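## Task

Scene 1: get the printed block inside the open drawer, then push the drawer fully closed. The cabinets must stay roughly where they were, and the robot must not tip over or finish leaning. The result counts only if it holds without the robot's support at the end.

## Robot and tools

ROBOT. A simulated Hello Robot Stretch 4 with a single arm. It has an omni-wheel base, a lift that rides up a mast, an arm that telescopes forward, a three-joint wrist (yaw, pitch, roll) and a two-finger gripper. It stands about 1.6 m tall, and its base rim lies within 0.23 m of the base origin. The cameras are head_camera (420x560), head_left_camera and head_right_camera (fisheye, 420x672) and wrist_camera (616x392).

FRAMES. The base frame sits on the floor below the base centre, with x forward, y left and z up. hand_pose is reported in this frame. It marks a point between the open fingertips, and the printed value may be somewhat off. The odometry frame is the base frame as it stood when the scene began. base_odometry is dead reckoning from the wheels, so slipping shows up as travel. Heading runs from -3.142 to 3.142 and is positive to the left.

execute_actions. The argument "actions" is a list holding one action or none. An empty list only returns the state and images. "cameras" picks which images come back: a list of names, or ["all"], null or omitted for every camera, or [] for none. An action contains "base", "joints" or both, and may add "pace" and "contact_limits". The alternative is {"end_of_arm": "enable_torque"} on its own, which restarts wrist or gripper motors that shut off; each then holds its current position. All motions in one action start together, and they may finish at different times. No action lasts more than 15 s.
- "base" takes exactly one key, and each is a relative move counted from the base's position in the latest reported state. translate_m is metres straight ahead (negative drives backward), from -2 to 2. strafe_m is metres sideways (left is positive), from -2 to 2. rotate_rad is an on-the-spot turn in radians (counter-clockwise seen from above is positive), from -3.2 to 3.2.
- "joints" maps joint names to absolute targets. lift_m is the lift height in m, 0 to 1.2. arm_m is the extension in m, 0 to 0.55. wrist_yaw_rad runs -1.134 to 4.276: 0 points forward, positive turns left, 3.14 is folded back, and above 3.4 the arm may get in the way. wrist_pitch_rad runs -1.117 to 4.259: 0 is level and 1.57 points down. wrist_roll_rad runs -1.117 to 4.259: at 0 the fingers are level with each other, and positive rolls clockwise as seen from behind the gripper. gripper_m is the fingertip gap in m, -0.038 to 0.141, and values below 0 press the tips together. Tolerances for a move to count as "done": lift and arm ±0.004, yaw and roll ±0.02, pitch ±0.05, gripper ±0.004. A joint target outside its range is clipped and the result notes it. An unknown key or any other bad value rejects the whole call, and nothing moves.
- "pace" is "slow", "default", "fast" or "max". The base drives at 0.1/0.3/0.4/0.6 m/s and turns at 1/2/3/4 rad/s. With the lift above 0.2 these speeds are reduced further, to 0.3 m/s and 1 rad/s at lift 1.2.
- "contact_limits" accepts only arm_m, from 0 (gentlest) to 0.75 (firmest), with 0.5 as the default. It sets how hard the arm may push before it halts.
A joint or the base left out of an action may keep pushing toward its earlier target, and the statuses will not show this.

wait: seconds, 0 to 10. The scene keeps running and the result matches an empty execute_actions. zoom_image: camera plus region [x0, y0, x1, y1] in pixels of that camera's latest full image, measured from the top-left corner, at most 504x504. read_manual: section "licences" returns only licence text. finished_scene: scene (1 or 2). It ends that scene for good, reports success or failure, and starts the next scene. Sending a reply with no tool call ends every remaining scene.

RESULTS. base_status and joint_status: "done" (for the base, this means the wheels turned the commanded amount, even with slip); "off_target" (stopped short and may still be pushing); "contact_stop_at_<key>" (ran into something, and the part goes slack); "limit_stop_at_<name>", "time_out" and "torque_fault" (wrist motor overloaded and now limp until enable_torque). After any of these the old target is dropped. on_its_own lists everything that was not commanded; its "held at" is the target being held, not the joint's position. lidar_m gives 12 distances in m, one per 30-degree sector: the 1st points straight ahead and they go counter-clockwise (4th left, 7th behind, 10th right). "-" means nothing was seen, or something closer than 0.25 m. Clear objects, thin legs and much of the area behind the robot can be missed. wrist_depth_mm is a 7x7 grid of median depths in mm, 100 to 2000, read from the top left. turned_by_wheels versus turned_by_imu: a gap larger than about 0.1 rad suggests a collision or slip. base_tilt is in degrees, with forward and right positive. motor_effort is a percentage of maximum, with the peak in brackets. Wheel efforts are positive toward a right turn. If a stop is reported, any later calls in that reply are skipped.

GRIPPING. To grasp, command a gap smaller than the object's width. A smaller value squeezes harder and pulls the object inward, by up to a third of the difference. Neither the gripper reading nor "done" confirms a hold, so look for a change in the gripper_m effort or check the images. If the fingertips jam against a surface beneath them, raise the lift.

CAUTIONS. To unfold the wrist at the start, send lift_m 0.4 together with wrist_yaw_rad 0. Pitching up (below -0.2) while rolled (below -0.4 or above 4) can trigger limit_stop_at_own_body. With over 1 kg in hand and arm_m above 0.2, turning or driving can tip the robot, especially at fast paces. A long push with the gripper held high or at a high contact limit can also tip it. Leaning past 6 degrees gives limit_stop_at_tilt and leaves the robot slack. Avoid dropping the block, slamming the drawer, and hard impacts or shoves, and do not move the cabinets. Wait until everything is at rest before calling finished_scene. While you are thinking, the robot keeps holding your last command, and loose objects may occasionally be nudged.

Each tool is called after "Emit:" by a JSON object that holds its "api" and its "payload".

## Session

Emit:
{"api": "execute_actions", "payload": {"actions": []}}

Scene clock: 0.00 s.
base_odometry: x=+0.000 y=+0.000 heading=+0.000 (m, m, rad; odometry frame)
turned_by_wheels: +0.000 (rad since the last result)
turned_by_imu: +0.000 (rad since the last result)
base_tilt: forward=+0.2 right=-0.1 (deg)
lidar_m: 2.15 2.39 1.91 1.31 1.41 1.85 1.76 1.86 1.95 1.89 1.14 2.24
base_status: not commanded
joint_positions: lift_m=+0.276 arm_m=+0.000 wrist_yaw_rad=+3.146 wrist_pitch_rad=+0.017 wrist_roll_rad=+0.015 gripper_m=+0.057
joint_status: not commanded
motor_effort: lift_m=+17 arm_m=+0 wrist_yaw_rad=-1 wrist_pitch_rad=-6 wrist_roll_rad=-1 gripper_m=-3 wheel_0=+0 wheel_1=-1 wheel_2=+1 (%)
hand_pose: x=-0.1177 y=+0.0863 z=+0.4490 quat_wxyz=(-0.002, -0.009, +0.007, +1.000) (m; base frame)
wrist_depth_mm: - 135 262 1756 1808 1708 1708 / - 112 137 1808 1808 1708 1708 / - 114 138 1863 1808 1756 1708 / 140 138 222 1808 1808 1756 1756 / 216 1808 1921 1863 1808 1756 1756 / 219 1537 1229 1336 1182 1308 1281 / 217 1008 991 - 1042 891 931
pictures: head_camera, head_left_camera, head_right_camera, wrist_camera
Images, in order (width x height): head_camera 420x560, head_left_camera 420x672, head_right_camera 420x672, wrist_camera 616x392.

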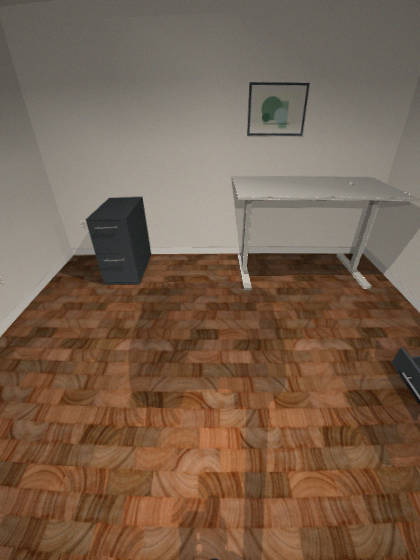

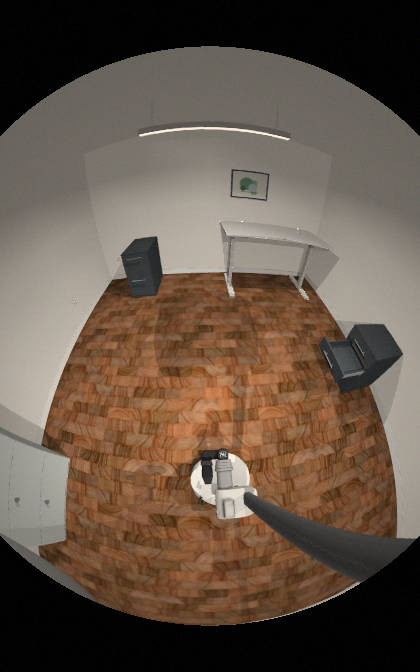

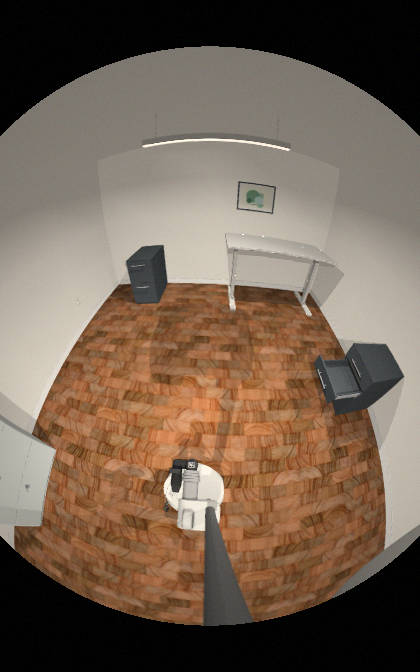

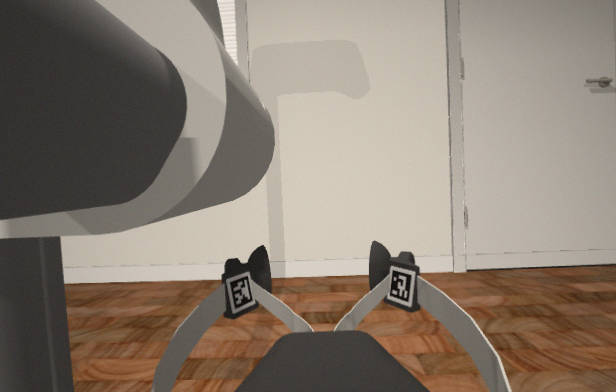

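Emit:
{"api": "zoom_image", "payload": {"camera": "head_camera", "region": [220, 150, 420, 300]}}

Emit:
{"api": "zoom_image", "payload": {"camera": "head_right_camera", "region": [280, 310, 420, 450]}}

Emit:
{"api": "zoom_image", "payload": {"camera": "head_left_camera", "region": [0, 380, 160, 600]}}

Region (220, 150, 420, 300) of head_camera's 420x560 image, scaled by 2.520, with more detail than that image has; it fills the top 378 rows of this view, and the rest is white.

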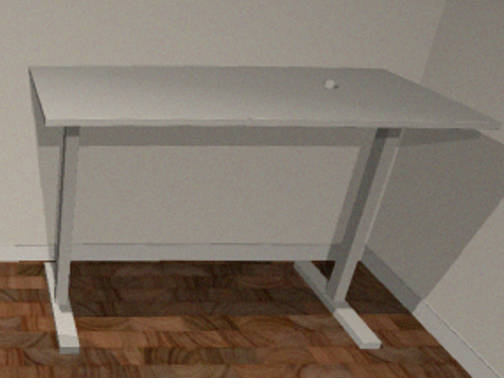

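Region (280, 310, 420, 450) of head_right_camera's 420x672 image, scaled by 3.600, with more detail than that image has.

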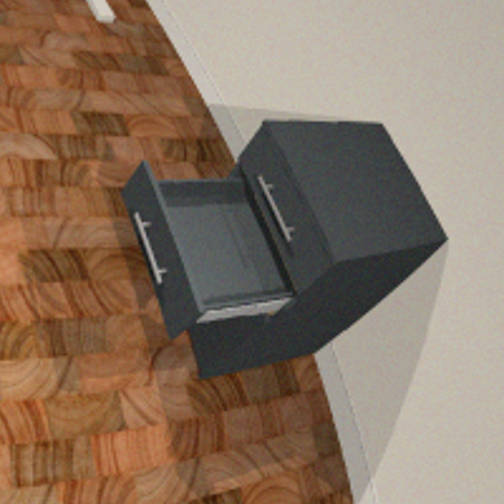

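Region (0, 380, 160, 600) of head_left_camera's 420x672 image, scaled by 2.291, with more detail than that image has; it fills the left 367 columns of this view, and the rest is white.

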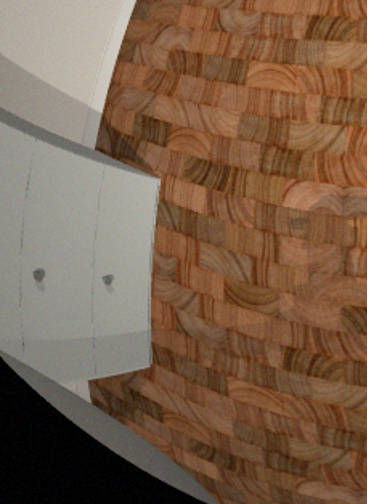

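Emit:
{"api": "execute_actions", "payload": {"actions": [{"base":{"rotate_rad":-0.455},"pace":"fast"}], "cameras": []}}

Emit:
{"api": "execute_actions", "payload": {"actions": [{"base":{"translate_m":2.0},"joints":{"lift_m":1.18,"wrist_yaw_rad":0,"gripper_m":0.1,"wrist_pitch_rad":0.6},"pace":"max"}]}}

Scene clock: 2.97 s.
base_odometry: x=+0.000 y=+0.000 heading=-0.455 (m, m, rad; odometry frame)
turned_by_wheels: -0.455 (rad since the last result)
turned_by_imu: -0.461 (rad since the last result)
base_tilt: forward=+0.1 right=+0.0 (deg)
lidar_m: 2.18 2.17 2.40 1.88 1.34 1.43 1.80 1.76 1.86 1.94 1.73 1.16
base_status: done
joint_positions: lift_m=+0.276 arm_m=+0.000 wrist_yaw_rad=+3.146 wrist_pitch_rad=+0.017 wrist_roll_rad=+0.015 gripper_m=+0.057
joint_status: not commanded
motor_effort: lift_m=+17(17) arm_m=+0(0) wrist_yaw_rad=+0(1) wrist_pitch_rad=-5(5) wrist_roll_rad=-1(1) gripper_m=-2(4) wheel_0=+1(6) wheel_1=+0(8) wheel_2=+0(9) (%)
hand_pose: x=-0.1177 y=+0.0863 z=+0.4490 quat_wxyz=(-0.002, -0.009, +0.007, +1.000) (m; base frame)
wrist_depth_mm: - 135 260 - - - 1229 / - 112 137 - - - 1205 / - 114 138 - - - 1229 / 140 138 221 - - - 1255 / 216 1661 1863 - - - 1255 / 220 1464 1205 1308 1160 1281 1205 / 217 1042 976 - 1042 891 931
pictures: none
No camera images: the call's "cameras" was empty. Leave "cameras" out to get every camera's image.

Scene clock: 8.00 s.
base_odometry: x=+1.797 y=-0.879 heading=-0.455 (m, m, rad; odometry frame)
turned_by_wheels: +0.000 (rad since the last result)
turned_by_imu: -0.004 (rad since the last result)
base_tilt: forward=+0.1 right=-0.1 (deg)
lidar_m: 0.31 0.33 0.37 0.51 2.70 2.88 3.56 0.80 0.88 1.07 1.01 0.47
base_status: done
joint_positions: lift_m=+1.180 arm_m=+0.000 wrist_yaw_rad=+0.000 wrist_pitch_rad=+0.602 wrist_roll_rad=+0.015 gripper_m=+0.100
joint_status: all done
motor_effort: lift_m=+19(24) arm_m=+0(0) wrist_yaw_rad=-1(9) wrist_pitch_rad=-6(3) wrist_roll_rad=-1(0) gripper_m=-1(1) wheel_0=-1(8) wheel_1=-2(8) wheel_2=+0(11) (%)
hand_pose: x=+0.4090 y=-0.0874 z=+1.1948 quat_wxyz=(+0.955, +0.007, +0.296, -0.002) (m; base frame)
wrist_depth_mm: 741 809 891 991 1098 946 768 / 788 866 960 1025 1138 991 809 / 842 891 891 854 854 960 842 / 741 707 707 699 683 676 683 / 609 597 585 574 569 564 569 / 517 512 200 500 462 480 946 / 449 433 436 - 449 1182 1025
pictures: head_camera, head_left_camera, head_right_camera, wrist_camera
Images, in order (width x height): head_camera 420x560, head_left_camera 420x672, head_right_camera 420x672, wrist_camera 616x392.

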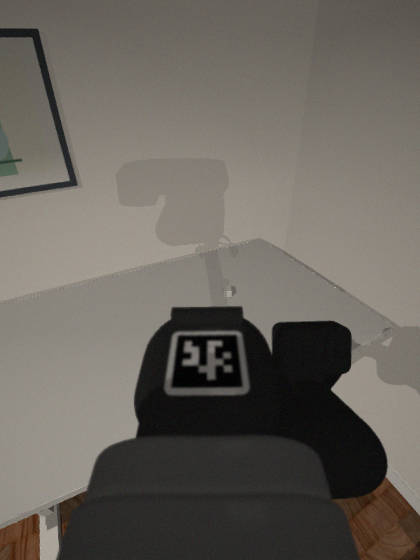

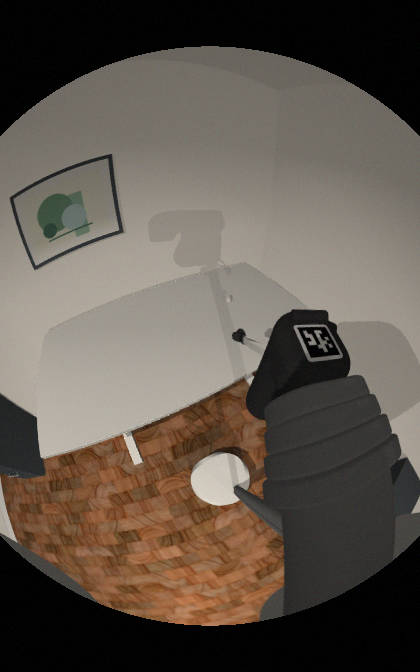

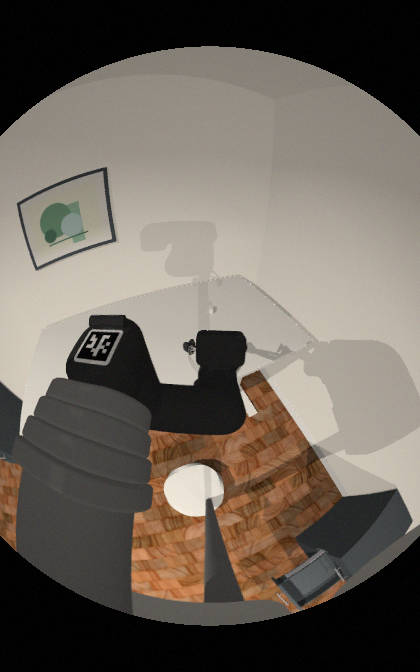

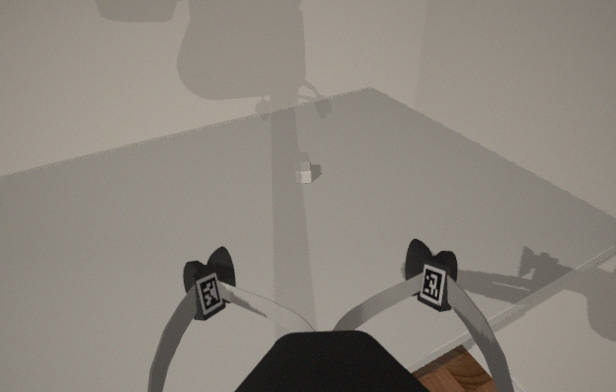

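Emit:
{"api": "zoom_image", "payload": {"camera": "wrist_camera", "region": [260, 130, 360, 210]}}

Emit:
{"api": "zoom_image", "payload": {"camera": "head_camera", "region": [190, 260, 270, 320]}}

Region (260, 130, 360, 210) of wrist_camera's 616x392 image, scaled by 5.040; it fills the top 403 rows of this view, and the rest is white.

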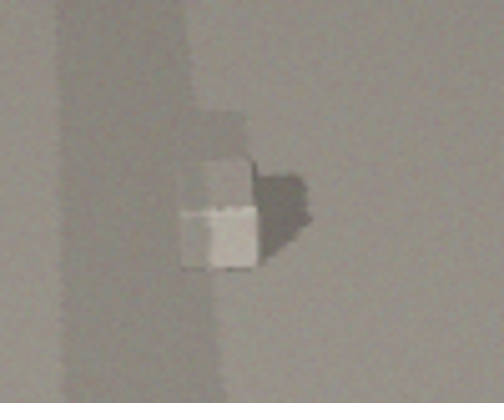

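Region (190, 260, 270, 320) of head_camera's 420x560 image, scaled by 6.300, with more detail than that image has; it fills the top 378 rows of this view, and the rest is white.

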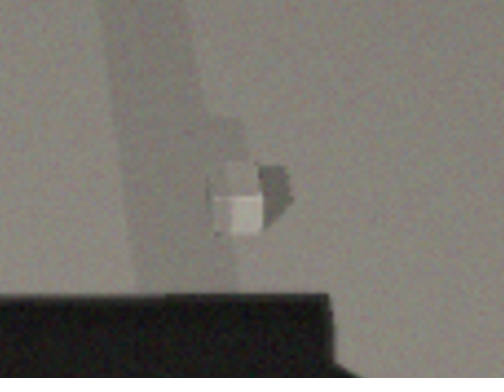

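Emit:
{"api": "execute_actions", "payload": {"actions": [{"joints":{"lift_m":1.08,"arm_m":0.5,"wrist_yaw_rad":0.1,"wrist_pitch_rad":0.9,"wrist_roll_rad":0},"pace":"max"}]}}

Scene clock: 11.23 s.
base_odometry: x=+1.797 y=-0.879 heading=-0.455 (m, m, rad; odometry frame)
turned_by_wheels: +0.000 (rad since the last result)
turned_by_imu: +0.000 (rad since the last result)
base_tilt: forward=+0.1 right=+0.0 (deg)
lidar_m: 0.35 0.30 0.35 0.54 2.70 2.88 3.50 0.85 0.88 1.05 1.03 0.46
base_status: not commanded
joint_positions: lift_m=+1.080 arm_m=+0.499 wrist_yaw_rad=+0.100 wrist_pitch_rad=+0.901 wrist_roll_rad=+0.000 gripper_m=+0.100
joint_status: all done
motor_effort: lift_m=+16(17) arm_m=+6(1) wrist_yaw_rad=-1(6) wrist_pitch_rad=-4(5) wrist_roll_rad=+1(2) gripper_m=-3(3) wheel_0=-1(1) wheel_1=-1(1) wheel_2=+0(0) (%)
hand_pose: x=+0.8567 y=-0.0691 z=+1.0321 quat_wxyz=(+0.899, -0.022, +0.435, +0.045) (m; base frame)
wrist_depth_mm: 433 466 508 539 535 530 661 / 477 484 469 466 459 455 466 / 421 418 413 410 402 399 397 / 373 370 364 362 357 355 351 / 336 329 329 327 324 320 317 / 301 301 200 279 285 286 290 / 276 271 274 - 273 264 267
pictures: head_camera, head_left_camera, head_right_camera, wrist_camera
Images, in order (width x height): head_camera 420x560, head_left_camera 420x672, head_right_camera 420x672, wrist_camera 616x392.

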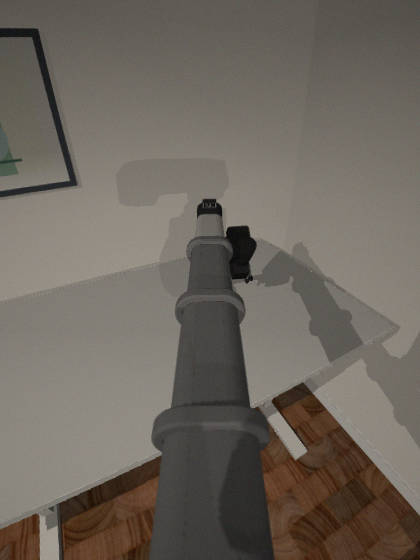

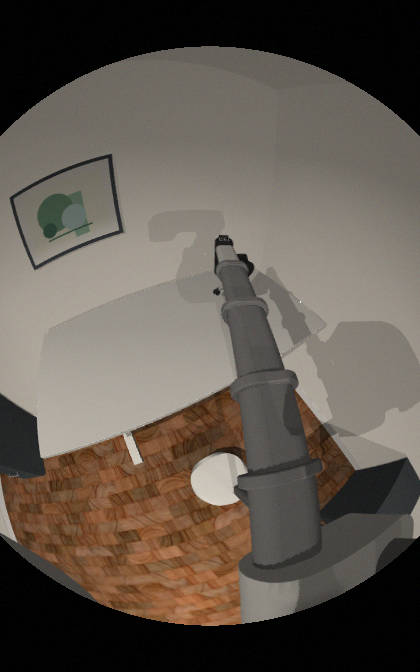

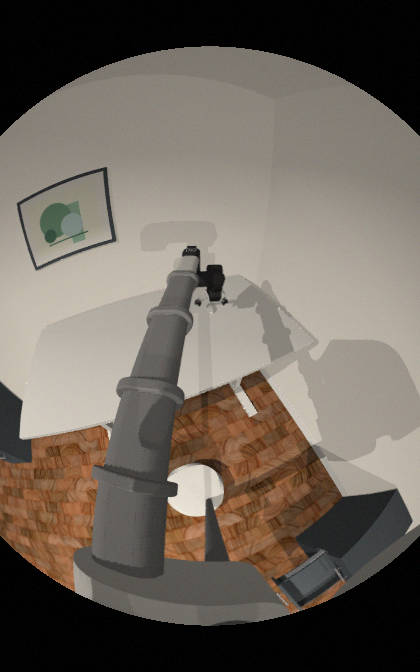

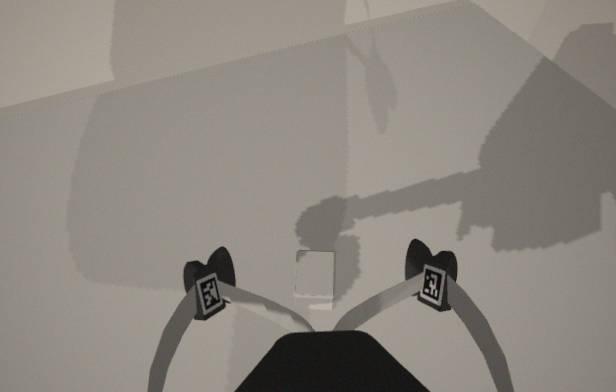

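Emit:
{"api": "execute_actions", "payload": {"actions": [{"joints":{"lift_m":1.024,"arm_m":0.515,"gripper_m":0.07},"pace":"fast"}], "cameras": ["wrist_camera","head_right_camera"]}}

Scene clock: 13.03 s.
base_odometry: x=+1.797 y=-0.879 heading=-0.455 (m, m, rad; odometry frame)
turned_by_wheels: +0.000 (rad since the last result)
turned_by_imu: +0.000 (rad since the last result)
base_tilt: forward=+0.2 right=+0.0 (deg)
lidar_m: 0.34 0.32 0.35 0.55 2.70 2.88 3.52 0.83 0.88 1.04 1.02 0.48
base_status: not commanded
joint_positions: lift_m=+1.024 arm_m=+0.514 wrist_yaw_rad=+0.100 wrist_pitch_rad=+0.901 wrist_roll_rad=+0.000 gripper_m=+0.070
joint_status: all done
motor_effort: lift_m=+15(17) arm_m=+6(5) wrist_yaw_rad=-1(1) wrist_pitch_rad=-4(6) wrist_roll_rad=-1(3) gripper_m=-2(0) wheel_0=-1(1) wheel_1=-1(1) wheel_2=-1(0) (%)
hand_pose: x=+0.8716 y=-0.0691 z=+0.9762 quat_wxyz=(+0.899, -0.022, +0.435, +0.045) (m; base frame)
wrist_depth_mm: 424 449 455 439 433 430 427 / 392 384 382 379 375 373 366 / 340 338 334 330 325 325 320 / 303 298 297 293 291 290 286 / 272 270 266 255 262 260 257 / 245 244 202 232 229 236 236 / 224 220 221 - 222 214 215
pictures: head_right_camera, wrist_camera
Images, in order (width x height): head_right_camera 420x672, wrist_camera 616x392.

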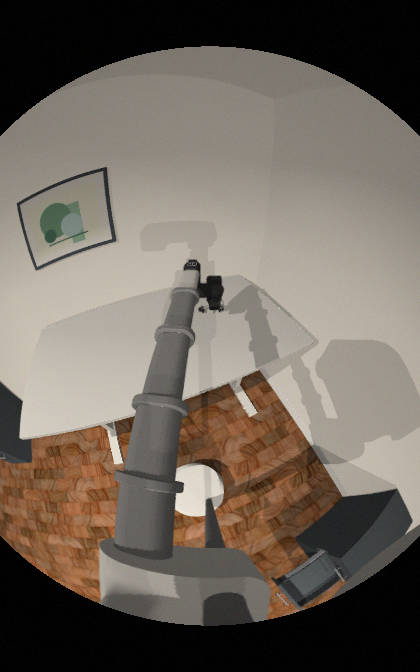

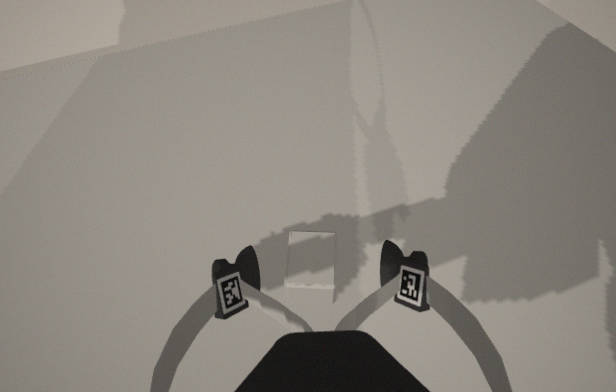

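Emit:
{"api": "execute_actions", "payload": {"actions": [{"joints":{"gripper_m":-0.005},"pace":"fast"}], "cameras": ["wrist_camera"]}}

Emit:
{"api": "execute_actions", "payload": {"actions": [{"joints":{"lift_m":1.06},"pace":"fast"}], "cameras": ["wrist_camera","head_right_camera"]}}

Scene clock: 14.73 s.
base_odometry: x=+1.797 y=-0.879 heading=-0.455 (m, m, rad; odometry frame)
turned_by_wheels: +0.000 (rad since the last result)
turned_by_imu: +0.000 (rad since the last result)
base_tilt: forward=+0.2 right=-0.1 (deg)
lidar_m: 0.34 0.34 0.34 0.55 2.70 2.86 3.55 0.83 0.90 1.07 1.02 0.46
base_status: not commanded
joint_positions: lift_m=+1.024 arm_m=+0.514 wrist_yaw_rad=+0.100 wrist_pitch_rad=+0.901 wrist_roll_rad=+0.000 gripper_m=-0.005
joint_status: all done
motor_effort: lift_m=+15(15) arm_m=+6(6) wrist_yaw_rad=-1(1) wrist_pitch_rad=-6(5) wrist_roll_rad=+1(1) gripper_m=-17(13) wheel_0=-1(1) wheel_1=-1(1) wheel_2=+0(0) (%)
hand_pose: x=+0.8716 y=-0.0691 z=+0.9762 quat_wxyz=(+0.899, -0.022, +0.435, +0.045) (m; base frame)
wrist_depth_mm: 421 445 452 439 436 430 427 / 392 389 379 375 375 373 364 / 342 336 334 327 327 324 322 / 300 298 297 294 290 289 287 / 271 268 267 226 262 260 258 / 245 244 185 231 202 231 236 / 224 217 221 - 222 213 216
pictures: wrist_camera
Images, in order (width x height): wrist_camera 616x392.

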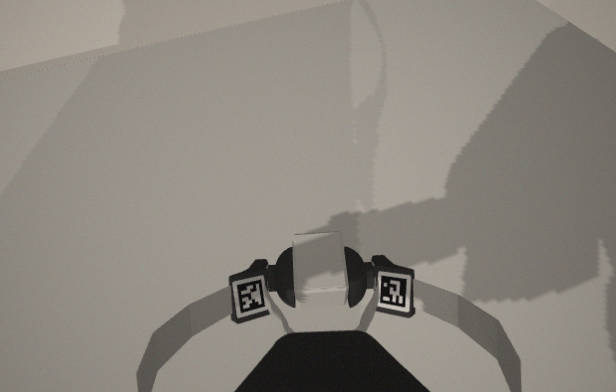

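Scene clock: 15.57 s.
base_odometry: x=+1.797 y=-0.879 heading=-0.455 (m, m, rad; odometry frame)
turned_by_wheels: +0.000 (rad since the last result)
turned_by_imu: +0.000 (rad since the last result)
base_tilt: forward=+0.1 right=+0.0 (deg)
lidar_m: 0.34 0.31 0.35 0.51 2.69 2.88 3.54 0.83 0.88 1.07 1.03 0.48
base_status: not commanded
joint_positions: lift_m=+1.060 arm_m=+0.514 wrist_yaw_rad=+0.100 wrist_pitch_rad=+0.902 wrist_roll_rad=+0.000 gripper_m=-0.005
joint_status: all done
motor_effort: lift_m=+21(19) arm_m=+6(6) wrist_yaw_rad=-1(1) wrist_pitch_rad=-4(4) wrist_roll_rad=+1(3) gripper_m=-15(14) wheel_0=-1(1) wheel_1=-1(1) wheel_2=+0(0) (%)
hand_pose: x=+0.8716 y=-0.0691 z=+1.0117 quat_wxyz=(+0.899, -0.022, +0.435, +0.045) (m; base frame)
wrist_depth_mm: 421 455 484 512 500 492 647 / 455 442 442 433 433 424 418 / 392 389 384 379 377 370 366 / 347 343 342 338 334 332 329 / 310 310 307 225 300 297 294 / 282 281 185 266 202 266 270 / 256 250 256 - 255 245 247
pictures: head_right_camera, wrist_camera
Images, in order (width x height): head_right_camera 420x672, wrist_camera 616x392.

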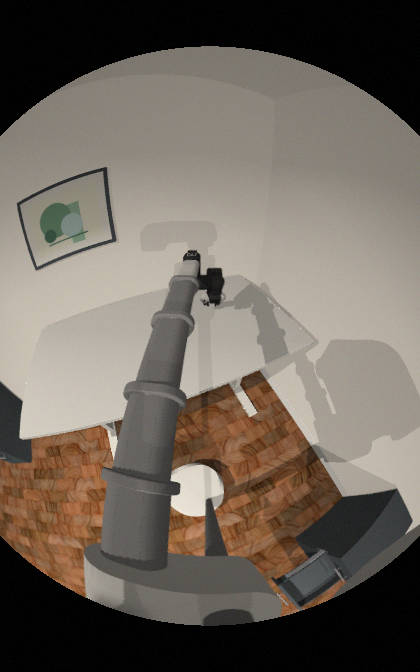

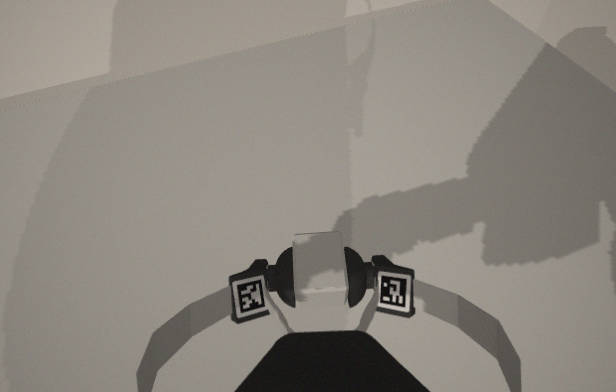

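Emit:
{"api": "execute_actions", "payload": {"actions": [{"base":{"translate_m":-1.06},"joints":{"arm_m":0.05,"wrist_yaw_rad":0},"pace":"max"}], "cameras": []}}

Emit:
{"api": "execute_actions", "payload": {"actions": [{"base":{"rotate_rad":-1.105},"joints":{"lift_m":0.66},"pace":"max"}]}}

Scene clock: 20.47 s.
base_odometry: x=+0.845 y=-0.413 heading=-0.455 (m, m, rad; odometry frame)
turned_by_wheels: +0.000 (rad since the last result)
turned_by_imu: +0.003 (rad since the last result)
base_tilt: forward=+0.1 right=+0.0 (deg)
lidar_m: 1.34 1.28 1.88 2.30 2.22 1.97 2.67 2.60 1.97 0.60 0.55 1.61
base_status: done
joint_positions: lift_m=+1.060 arm_m=+0.051 wrist_yaw_rad=+0.000 wrist_pitch_rad=+0.902 wrist_roll_rad=+0.000 gripper_m=-0.005
joint_status: all done
motor_effort: lift_m=+20(21) arm_m=-6(3) wrist_yaw_rad=+0(7) wrist_pitch_rad=-4(3) wrist_roll_rad=-1(1) gripper_m=-18(16) wheel_0=+1(5) wheel_1=+1(6) wheel_2=-1(11) (%)
hand_pose: x=+0.4009 y=-0.0875 z=+1.0117 quat_wxyz=(+0.900, +0.000, +0.436, +0.000) (m; base frame)
wrist_depth_mm: 1537 1708 1863 - 1863 1499 1229 / 1661 1921 1863 1921 1863 1618 1281 / 1708 1661 1708 1661 1618 1576 1366 / 1464 1537 1499 1499 1499 1464 1397 / 1336 1366 1366 225 1336 1281 1308 / 1205 1229 184 1182 202 1160 1205 / 1118 1098 1118 - 1118 1098 1060
pictures: none
No camera images: the call's "cameras" was empty. Leave "cameras" out to get every camera's image.

Scene clock: 22.50 s.
base_odometry: x=+0.845 y=-0.413 heading=-1.560 (m, m, rad; odometry frame)
turned_by_wheels: -1.105 (rad since the last result)
turned_by_imu: -1.120 (rad since the last result)
base_tilt: forward=+0.2 right=+0.0 (deg)
lidar_m: 0.56 1.57 1.37 1.28 1.84 2.07 2.22 1.99 2.75 2.61 2.08 0.60
base_status: done
joint_positions: lift_m=+0.660 arm_m=+0.051 wrist_yaw_rad=+0.000 wrist_pitch_rad=+0.902 wrist_roll_rad=+0.000 gripper_m=-0.005
joint_status: all done
motor_effort: lift_m=+16(15) arm_m=-6(6) wrist_yaw_rad=-1(0) wrist_pitch_rad=-3(5) wrist_roll_rad=+0(2) gripper_m=-16(17) wheel_0=+0(5) wheel_1=-1(4) wheel_2=-1(4) (%)
hand_pose: x=+0.4009 y=-0.0874 z=+0.6121 quat_wxyz=(+0.900, +0.000, +0.436, +0.000) (m; base frame)
wrist_depth_mm: 1205 1205 699 750 707 1205 1182 / 1308 1336 691 691 668 1255 1255 / 1182 1182 603 597 580 1098 1098 / 1042 1008 484 462 484 960 976 / 917 917 904 224 904 891 878 / 842 831 184 778 202 809 809 / 759 759 759 - 759 741 741
pictures: head_camera, head_left_camera, head_right_camera, wrist_camera
Images, in order (width x height): head_camera 420x560, head_left_camera 420x672, head_right_camera 420x672, wrist_camera 616x392.

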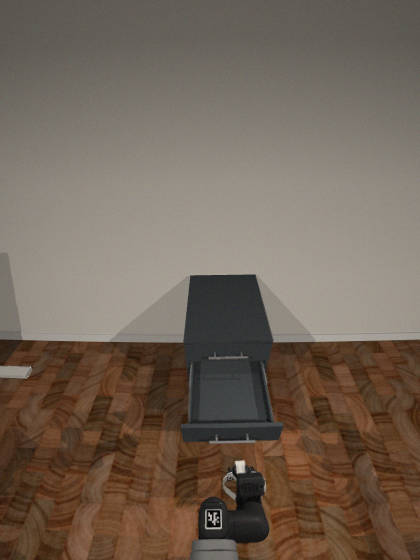

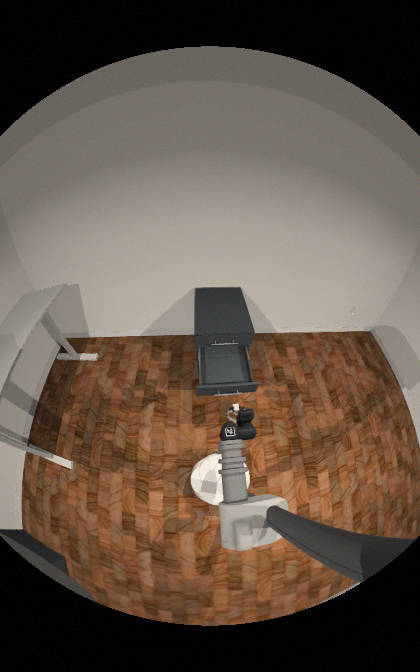

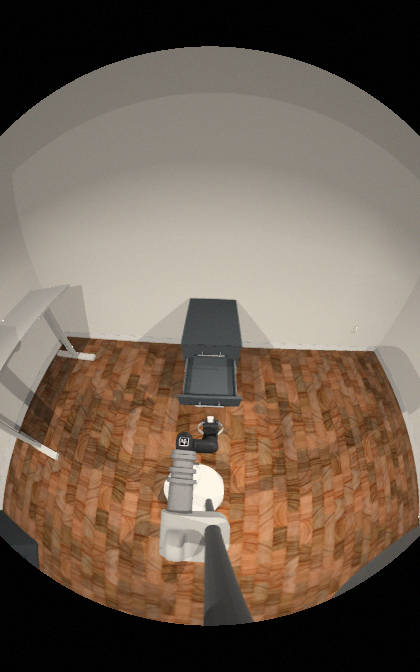

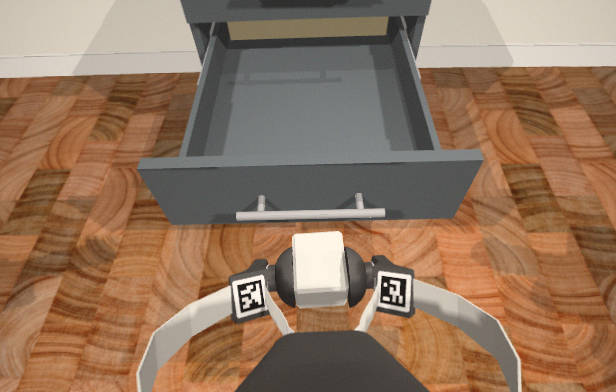

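Emit:
{"api": "execute_actions", "payload": {"actions": [{"joints":{"lift_m":0.61,"arm_m":0.42},"pace":"max"}], "cameras": ["wrist_camera"]}}

Scene clock: 24.87 s.
base_odometry: x=+0.845 y=-0.413 heading=-1.560 (m, m, rad; odometry frame)
turned_by_wheels: +0.000 (rad since the last result)
turned_by_imu: +0.000 (rad since the last result)
base_tilt: forward=+0.1 right=+0.0 (deg)
lidar_m: 0.54 1.55 1.36 1.28 1.88 2.08 2.24 1.96 2.74 2.60 2.10 0.60
base_status: not commanded
joint_positions: lift_m=+0.610 arm_m=+0.419 wrist_yaw_rad=+0.000 wrist_pitch_rad=+0.901 wrist_roll_rad=+0.000 gripper_m=-0.005
joint_status: all done
motor_effort: lift_m=+15(17) arm_m=+6(3) wrist_yaw_rad=-1(1) wrist_pitch_rad=-2(6) wrist_roll_rad=-1(1) gripper_m=-14(16) wheel_0=+0(0) wheel_1=+0(0) wheel_2=+0(0) (%)
hand_pose: x=+0.7688 y=-0.0874 z=+0.5622 quat_wxyz=(+0.900, +0.000, +0.436, +0.000) (m; base frame)
wrist_depth_mm: 262 260 259 257 256 254 259 / 303 290 291 293 293 293 960 / 1078 340 329 320 343 345 1025 / 976 931 477 469 466 455 917 / 878 442 430 226 421 418 831 / 798 377 184 373 202 325 741 / 723 322 357 - 355 340 699
pictures: wrist_camera
Images, in order (width x height): wrist_camera 616x392.

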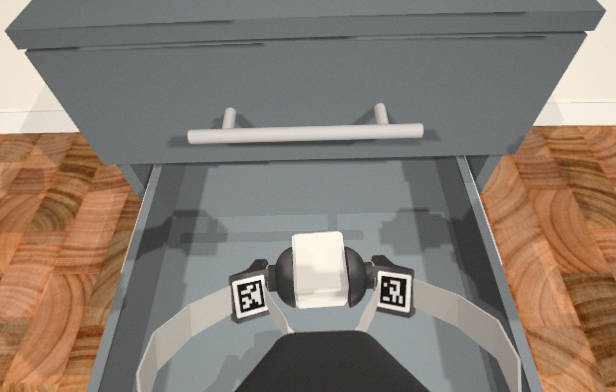

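Emit:
{"api": "execute_actions", "payload": {"actions": [{"joints":{"lift_m":0.468},"pace":"fast"}], "cameras": ["wrist_camera"]}}

Scene clock: 26.37 s.
base_odometry: x=+0.845 y=-0.413 heading=-1.560 (m, m, rad; odometry frame)
turned_by_wheels: +0.000 (rad since the last result)
turned_by_imu: +0.000 (rad since the last result)
base_tilt: forward=+0.2 right=-0.1 (deg)
lidar_m: 0.55 1.58 1.33 1.27 1.88 2.07 2.23 1.96 2.76 2.61 2.09 0.60
base_status: not commanded
joint_positions: lift_m=+0.468 arm_m=+0.419 wrist_yaw_rad=+0.000 wrist_pitch_rad=+0.902 wrist_roll_rad=+0.000 gripper_m=-0.005
joint_status: all done
motor_effort: lift_m=+15(13) arm_m=+6(6) wrist_yaw_rad=-2(1) wrist_pitch_rad=-3(3) wrist_roll_rad=-1(0) gripper_m=-15(18) wheel_0=+0(0) wheel_1=+0(0) wheel_2=+0(1) (%)
hand_pose: x=+0.7688 y=-0.0874 z=+0.4202 quat_wxyz=(+0.900, +0.000, +0.436, +0.000) (m; base frame)
wrist_depth_mm: 253 253 382 384 384 324 297 / 917 357 387 379 379 349 917 / 842 332 340 334 330 322 272 / 251 301 300 298 294 291 257 / 243 272 270 225 266 263 249 / 237 248 185 236 202 236 235 / 224 223 224 - 225 216 220
pictures: wrist_camera
Images, in order (width x height): wrist_camera 616x392.

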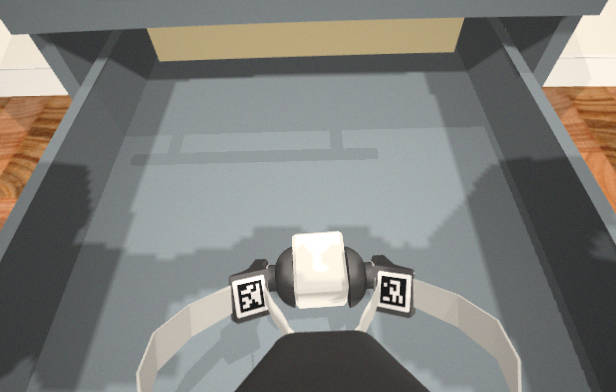

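Emit:
{"api": "execute_actions", "payload": {"actions": [{"joints":{"lift_m":0.465,"gripper_m":0.055},"pace":"fast"}], "cameras": ["wrist_camera"]}}

Emit:
{"api": "execute_actions", "payload": {"actions": [{"joints":{"lift_m":0.6},"pace":"max"}], "cameras": ["wrist_camera"]}}

Scene clock: 28.07 s.
base_odometry: x=+0.845 y=-0.413 heading=-1.560 (m, m, rad; odometry frame)
turned_by_wheels: +0.000 (rad since the last result)
turned_by_imu: +0.000 (rad since the last result)
base_tilt: forward=+0.1 right=-0.1 (deg)
lidar_m: 0.56 1.59 1.34 1.26 1.87 2.09 2.25 1.96 2.74 2.61 2.06 0.61
base_status: not commanded
joint_positions: lift_m=+0.465 arm_m=+0.419 wrist_yaw_rad=+0.000 wrist_pitch_rad=+0.902 wrist_roll_rad=+0.000 gripper_m=+0.055
joint_status: all done
motor_effort: lift_m=+15(15) arm_m=+6(6) wrist_yaw_rad=-2(2) wrist_pitch_rad=-4(5) wrist_roll_rad=-1(0) gripper_m=-4(12) wheel_0=+0(0) wheel_1=+0(0) wheel_2=+0(1) (%)
hand_pose: x=+0.7688 y=-0.0874 z=+0.4172 quat_wxyz=(+0.900, +0.000, +0.436, +0.000) (m; base frame)
wrist_depth_mm: 251 336 387 384 387 342 296 / 917 357 382 379 370 347 904 / 279 330 334 330 327 317 270 / 251 298 296 294 291 290 257 / 245 268 268 238 262 260 249 / 236 245 234 232 229 237 234 / 222 224 220 - 222 213 216
pictures: wrist_camera
Images, in order (width x height): wrist_camera 616x392.

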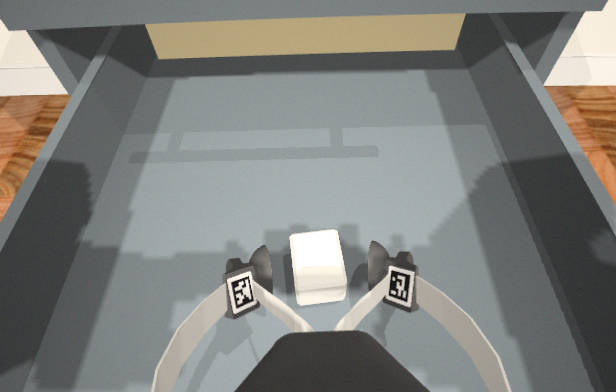

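Scene clock: 29.10 s.
base_odometry: x=+0.845 y=-0.413 heading=-1.560 (m, m, rad; odometry frame)
turned_by_wheels: +0.000 (rad since the last result)
turned_by_imu: +0.000 (rad since the last result)
base_tilt: forward=+0.2 right=+0.0 (deg)
lidar_m: 0.55 1.57 1.33 1.28 1.85 2.08 2.24 1.97 2.73 2.57 2.10 0.61
base_status: not commanded
joint_positions: lift_m=+0.600 arm_m=+0.419 wrist_yaw_rad=+0.000 wrist_pitch_rad=+0.901 wrist_roll_rad=+0.000 gripper_m=+0.055
joint_status: all done
motor_effort: lift_m=+19(23) arm_m=+6(6) wrist_yaw_rad=-1(2) wrist_pitch_rad=-2(3) wrist_roll_rad=+0(0) gripper_m=-3(3) wheel_0=+0(0) wheel_1=+0(0) wheel_2=+0(0) (%)
hand_pose: x=+0.7688 y=-0.0874 z=+0.5518 quat_wxyz=(+0.900, +0.000, +0.436, +0.000) (m; base frame)
wrist_depth_mm: 251 254 258 255 255 254 258 / 304 291 290 291 293 293 917 / 1042 342 340 345 343 347 1008 / 931 452 462 455 452 452 904 / 854 410 415 415 407 399 820 / 778 370 364 347 357 336 750 / 715 325 343 - 347 314 683
pictures: wrist_camera
Images, in order (width x height): wrist_camera 616x392.

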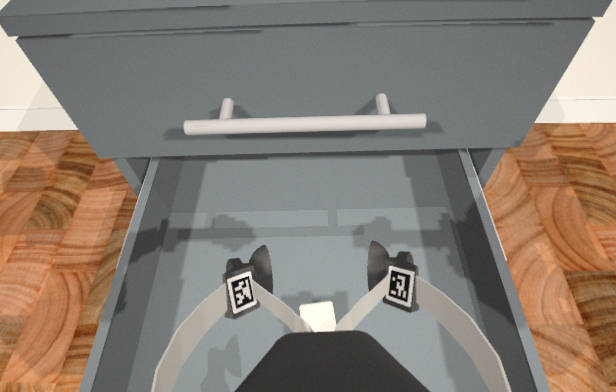

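Emit:
{"api": "execute_actions", "payload": {"actions": [{"joints":{"arm_m":0.04,"gripper_m":0.0,"wrist_pitch_rad":0.6},"pace":"max"}], "cameras": []}}

Emit:
{"api": "execute_actions", "payload": {"actions": [{"joints":{"lift_m":0.305,"wrist_pitch_rad":0.0},"pace":"max"}], "cameras": ["wrist_camera","head_camera"]}}

Scene clock: 31.30 s.
base_odometry: x=+0.845 y=-0.413 heading=-1.560 (m, m, rad; odometry frame)
turned_by_wheels: +0.000 (rad since the last result)
turned_by_imu: +0.000 (rad since the last result)
base_tilt: forward=+0.1 right=+0.0 (deg)
lidar_m: 0.56 1.53 1.34 1.28 1.86 2.04 2.23 1.94 2.76 2.61 2.09 0.60
base_status: not commanded
joint_positions: lift_m=+0.600 arm_m=+0.041 wrist_yaw_rad=+0.000 wrist_pitch_rad=+0.602 wrist_roll_rad=+0.000 gripper_m=+0.000
joint_status: all done
motor_effort: lift_m=+19(19) arm_m=-6(5) wrist_yaw_rad=+1(2) wrist_pitch_rad=-8(9) wrist_roll_rad=+0(1) gripper_m=-5(5) wheel_0=+0(0) wheel_1=+0(0) wheel_2=+0(0) (%)
hand_pose: x=+0.4498 y=-0.0875 z=+0.6147 quat_wxyz=(+0.955, +0.000, +0.297, +0.000) (m; base frame)
wrist_depth_mm: 1098 1098 654 634 621 1078 1078 / 1229 1205 621 615 627 1205 1205 / 1308 1336 809 788 768 1308 1308 / 1336 1336 668 661 647 1255 1255 / 1098 1060 427 415 427 976 1060 / 931 917 449 193 188 878 891 / 820 820 798 - 820 768 778
pictures: none
No camera images: the call's "cameras" was empty. Leave "cameras" out to get every camera's image.

Scene clock: 32.67 s.
base_odometry: x=+0.845 y=-0.413 heading=-1.560 (m, m, rad; odometry frame)
turned_by_wheels: +0.000 (rad since the last result)
turned_by_imu: +0.000 (rad since the last result)
base_tilt: forward=+0.1 right=+0.0 (deg)
lidar_m: 0.55 1.56 1.33 1.27 1.85 2.06 2.25 1.98 2.73 2.62 2.08 0.61
base_status: not commanded
joint_positions: lift_m=+0.305 arm_m=+0.041 wrist_yaw_rad=+0.000 wrist_pitch_rad=+0.002 wrist_roll_rad=+0.000 gripper_m=+0.000
joint_status: all done
motor_effort: lift_m=+16(17) arm_m=-6(6) wrist_yaw_rad=-1(0) wrist_pitch_rad=-8(11) wrist_roll_rad=-2(1) gripper_m=-5(4) wheel_0=+0(0) wheel_1=+0(1) wheel_2=-1(1) (%)
hand_pose: x=+0.5005 y=-0.0874 z=+0.4827 quat_wxyz=(+1.000, +0.000, +0.001, +0.000) (m; base frame)
wrist_depth_mm: 1229 1229 1160 1182 1160 1160 1138 / 1229 1205 1205 1205 1160 1138 1160 / 1255 1229 640 634 627 1182 1182 / 1255 1255 647 640 640 1182 1160 / 1255 325 324 320 317 319 1182 / 1229 327 324 194 188 319 1182 / 1098 327 325 - 322 320 991
pictures: head_camera, wrist_camera
Images, in order (width x height): head_camera 420x560, wrist_camera 616x392.

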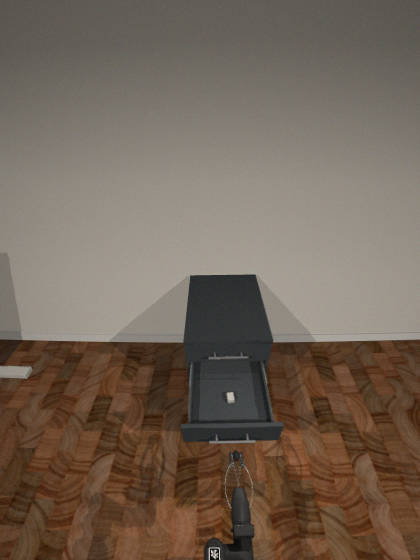

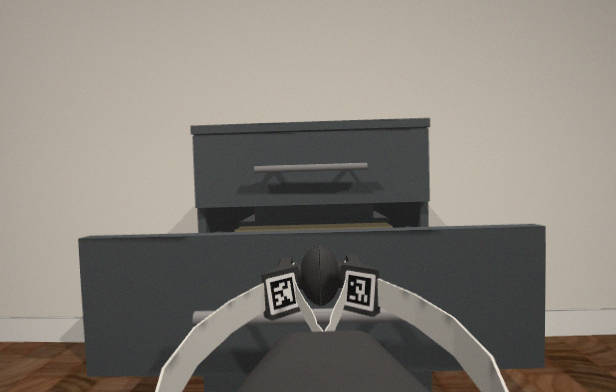

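Emit:
{"api": "execute_actions", "payload": {"actions": [{"joints":{"lift_m":0.293,"arm_m":0.105},"pace":"fast"}], "cameras": []}}

Emit:
{"api": "execute_actions", "payload": {"actions": [{"joints":{"arm_m":0.425},"pace":"slow","contact_limits":{"arm_m":0.3}}], "cameras": ["wrist_camera","head_camera"]}}

Scene clock: 34.07 s.
base_odometry: x=+0.845 y=-0.413 heading=-1.560 (m, m, rad; odometry frame)
turned_by_wheels: +0.000 (rad since the last result)
turned_by_imu: +0.000 (rad since the last result)
base_tilt: forward=+0.1 right=+0.0 (deg)
lidar_m: 0.56 1.56 1.36 1.29 1.86 2.08 2.25 1.97 2.73 2.61 2.10 0.61
base_status: not commanded
joint_positions: lift_m=+0.293 arm_m=+0.104 wrist_yaw_rad=+0.000 wrist_pitch_rad=+0.002 wrist_roll_rad=+0.000 gripper_m=+0.000
joint_status: all done
motor_effort: lift_m=+15(15) arm_m=+6(6) wrist_yaw_rad=-1(1) wrist_pitch_rad=-5(7) wrist_roll_rad=-2(0) gripper_m=-5(7) wheel_0=+0(0) wheel_1=+0(0) wheel_2=-1(0) (%)
hand_pose: x=+0.5633 y=-0.0874 z=+0.4708 quat_wxyz=(+1.000, +0.000, +0.001, +0.000) (m; base frame)
wrist_depth_mm: 1160 1160 1118 1118 1118 1098 1118 / 1160 1118 1160 1138 1138 1138 1098 / 1160 1160 574 574 574 1118 1098 / 1160 1160 580 580 574 1118 1098 / 262 260 259 258 257 256 255 / 263 262 259 194 187 257 257 / 265 264 262 - 258 257 259
pictures: none
No camera images: the call's "cameras" was empty. Leave "cameras" out to get every camera's image.

Scene clock: 38.53 s.
base_odometry: x=+0.845 y=-0.413 heading=-1.560 (m, m, rad; odometry frame)
turned_by_wheels: +0.000 (rad since the last result)
turned_by_imu: +0.000 (rad since the last result)
base_tilt: forward=+0.1 right=+0.0 (deg)
lidar_m: 0.87 1.57 1.33 1.31 1.87 2.08 2.24 2.02 2.72 2.59 2.11 0.91
base_status: not commanded
joint_positions: lift_m=+0.293 arm_m=+0.424 wrist_yaw_rad=-0.001 wrist_pitch_rad=+0.001 wrist_roll_rad=+0.000 gripper_m=+0.000
joint_status: all done
motor_effort: lift_m=+15(15) arm_m=+7(10) wrist_yaw_rad=+1(4) wrist_pitch_rad=-5(7) wrist_roll_rad=+1(0) gripper_m=-5(5) wheel_0=+0(0) wheel_1=+0(0) wheel_2=-2(1) (%)
contact_limits: arm_m 0.3
hand_pose: x=+0.8830 y=-0.0876 z=+0.4712 quat_wxyz=(+1.000, +0.000, +0.001, +0.000) (m; base frame)
wrist_depth_mm: 831 262 259 259 257 256 256 / 264 263 262 260 258 258 257 / 264 263 263 263 259 259 258 / 267 266 265 264 262 262 260 / 242 241 239 237 236 236 235 / 243 243 239 193 185 236 236 / 244 243 208 - 206 238 237
pictures: head_camera, wrist_camera
Images, in order (width x height): head_camera 420x560, wrist_camera 616x392.

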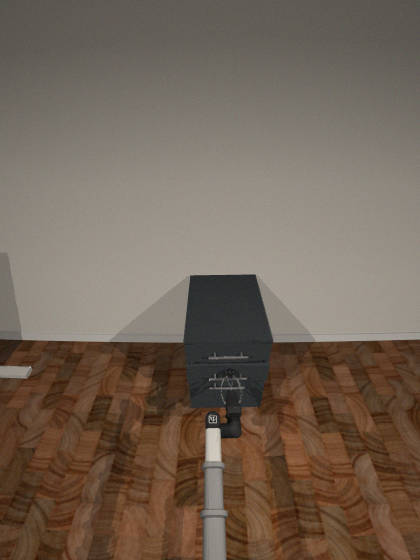

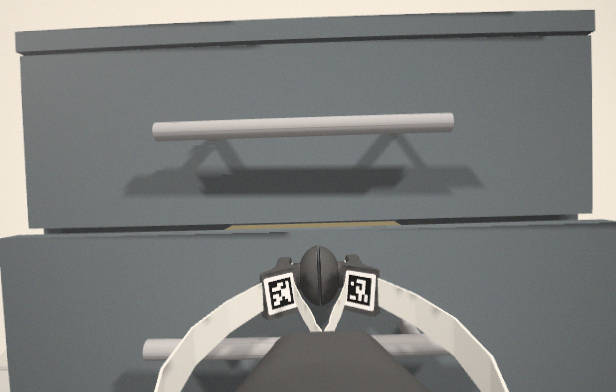

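Emit:
{"api": "execute_actions", "payload": {"actions": [{"joints":{"arm_m":0.457},"contact_limits":{"arm_m":0.3}}], "cameras": ["wrist_camera"]}}

Emit:
{"api": "execute_actions", "payload": {"actions": [{"joints":{"arm_m":0.42},"pace":"max"}], "cameras": ["wrist_camera"]}}

Scene clock: 39.57 s.
base_odometry: x=+0.845 y=-0.412 heading=-1.560 (m, m, rad; odometry frame)
turned_by_wheels: +0.000 (rad since the last result)
turned_by_imu: +0.000 (rad since the last result)
base_tilt: forward=+0.1 right=+0.0 (deg)
lidar_m: 0.88 1.57 1.36 1.25 1.86 2.05 2.23 1.97 2.74 2.60 2.09 0.96
base_status: not commanded
joint_positions: lift_m=+0.293 arm_m=+0.455 wrist_yaw_rad=-0.005 wrist_pitch_rad=+0.002 wrist_roll_rad=+0.000 gripper_m=+0.000
joint_status: all done
motor_effort: lift_m=+14(15) arm_m=+11(11) wrist_yaw_rad=+13(12) wrist_pitch_rad=-5(9) wrist_roll_rad=+1(1) gripper_m=-3(5) wheel_0=+1(1) wheel_1=+1(1) wheel_2=-3(3) (%)
contact_limits: arm_m 0.3
hand_pose: x=+0.9140 y=-0.0887 z=+0.4710 quat_wxyz=(+1.000, +0.000, +0.001, -0.002) (m; base frame)
wrist_depth_mm: 231 230 229 229 228 227 228 / 233 232 231 230 229 228 227 / 234 232 232 232 230 230 229 / 236 235 234 233 233 232 231 / 236 236 236 234 235 232 232 / 238 238 236 207 189 234 235 / 240 240 206 - 203 235 235
pictures: wrist_camera
Images, in order (width x height): wrist_camera 616x392.

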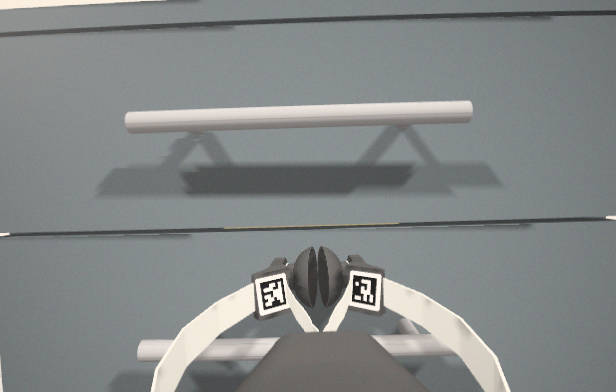

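Scene clock: 40.30 s.
base_odometry: x=+0.845 y=-0.413 heading=-1.560 (m, m, rad; odometry frame)
turned_by_wheels: +0.000 (rad since the last result)
turned_by_imu: +0.000 (rad since the last result)
base_tilt: forward=+0.2 right=-0.1 (deg)
lidar_m: 0.86 1.55 1.36 1.28 1.86 2.08 2.24 1.97 2.71 2.60 2.11 0.94
base_status: not commanded
joint_positions: lift_m=+0.293 arm_m=+0.421 wrist_yaw_rad=+0.000 wrist_pitch_rad=+0.002 wrist_roll_rad=+0.000 gripper_m=+0.000
joint_status: all done
motor_effort: lift_m=+15(15) arm_m=-6(2) wrist_yaw_rad=+1(13) wrist_pitch_rad=-8(7) wrist_roll_rad=-2(0) gripper_m=-4(5) wheel_0=+1(1) wheel_1=+1(1) wheel_2=-2(3) (%)
hand_pose: x=+0.8805 y=-0.0875 z=+0.4709 quat_wxyz=(+1.000, +0.000, +0.001, +0.000) (m; base frame)
wrist_depth_mm: 842 265 264 262 260 258 258 / 265 264 264 264 262 260 259 / 267 267 265 264 263 263 260 / 268 268 267 266 265 264 262 / 271 271 268 266 266 264 264 / 274 271 240 193 188 266 266 / 274 274 272 - 270 268 267
pictures: wrist_camera
Images, in order (width x height): wrist_camera 616x392.

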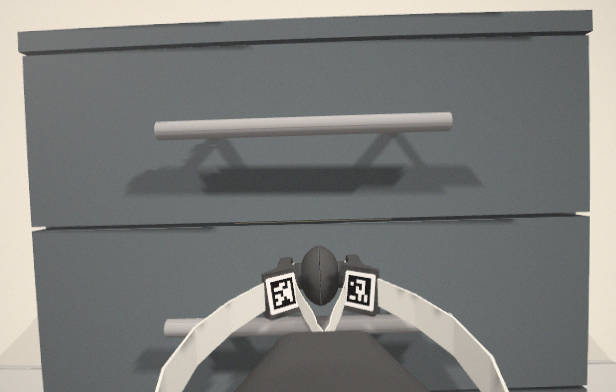

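The drawer is flush with the cabinet front.

Emit:
{"api": "finished_scene", "payload": {"scene": 1}}

The scene is finished: the task was done.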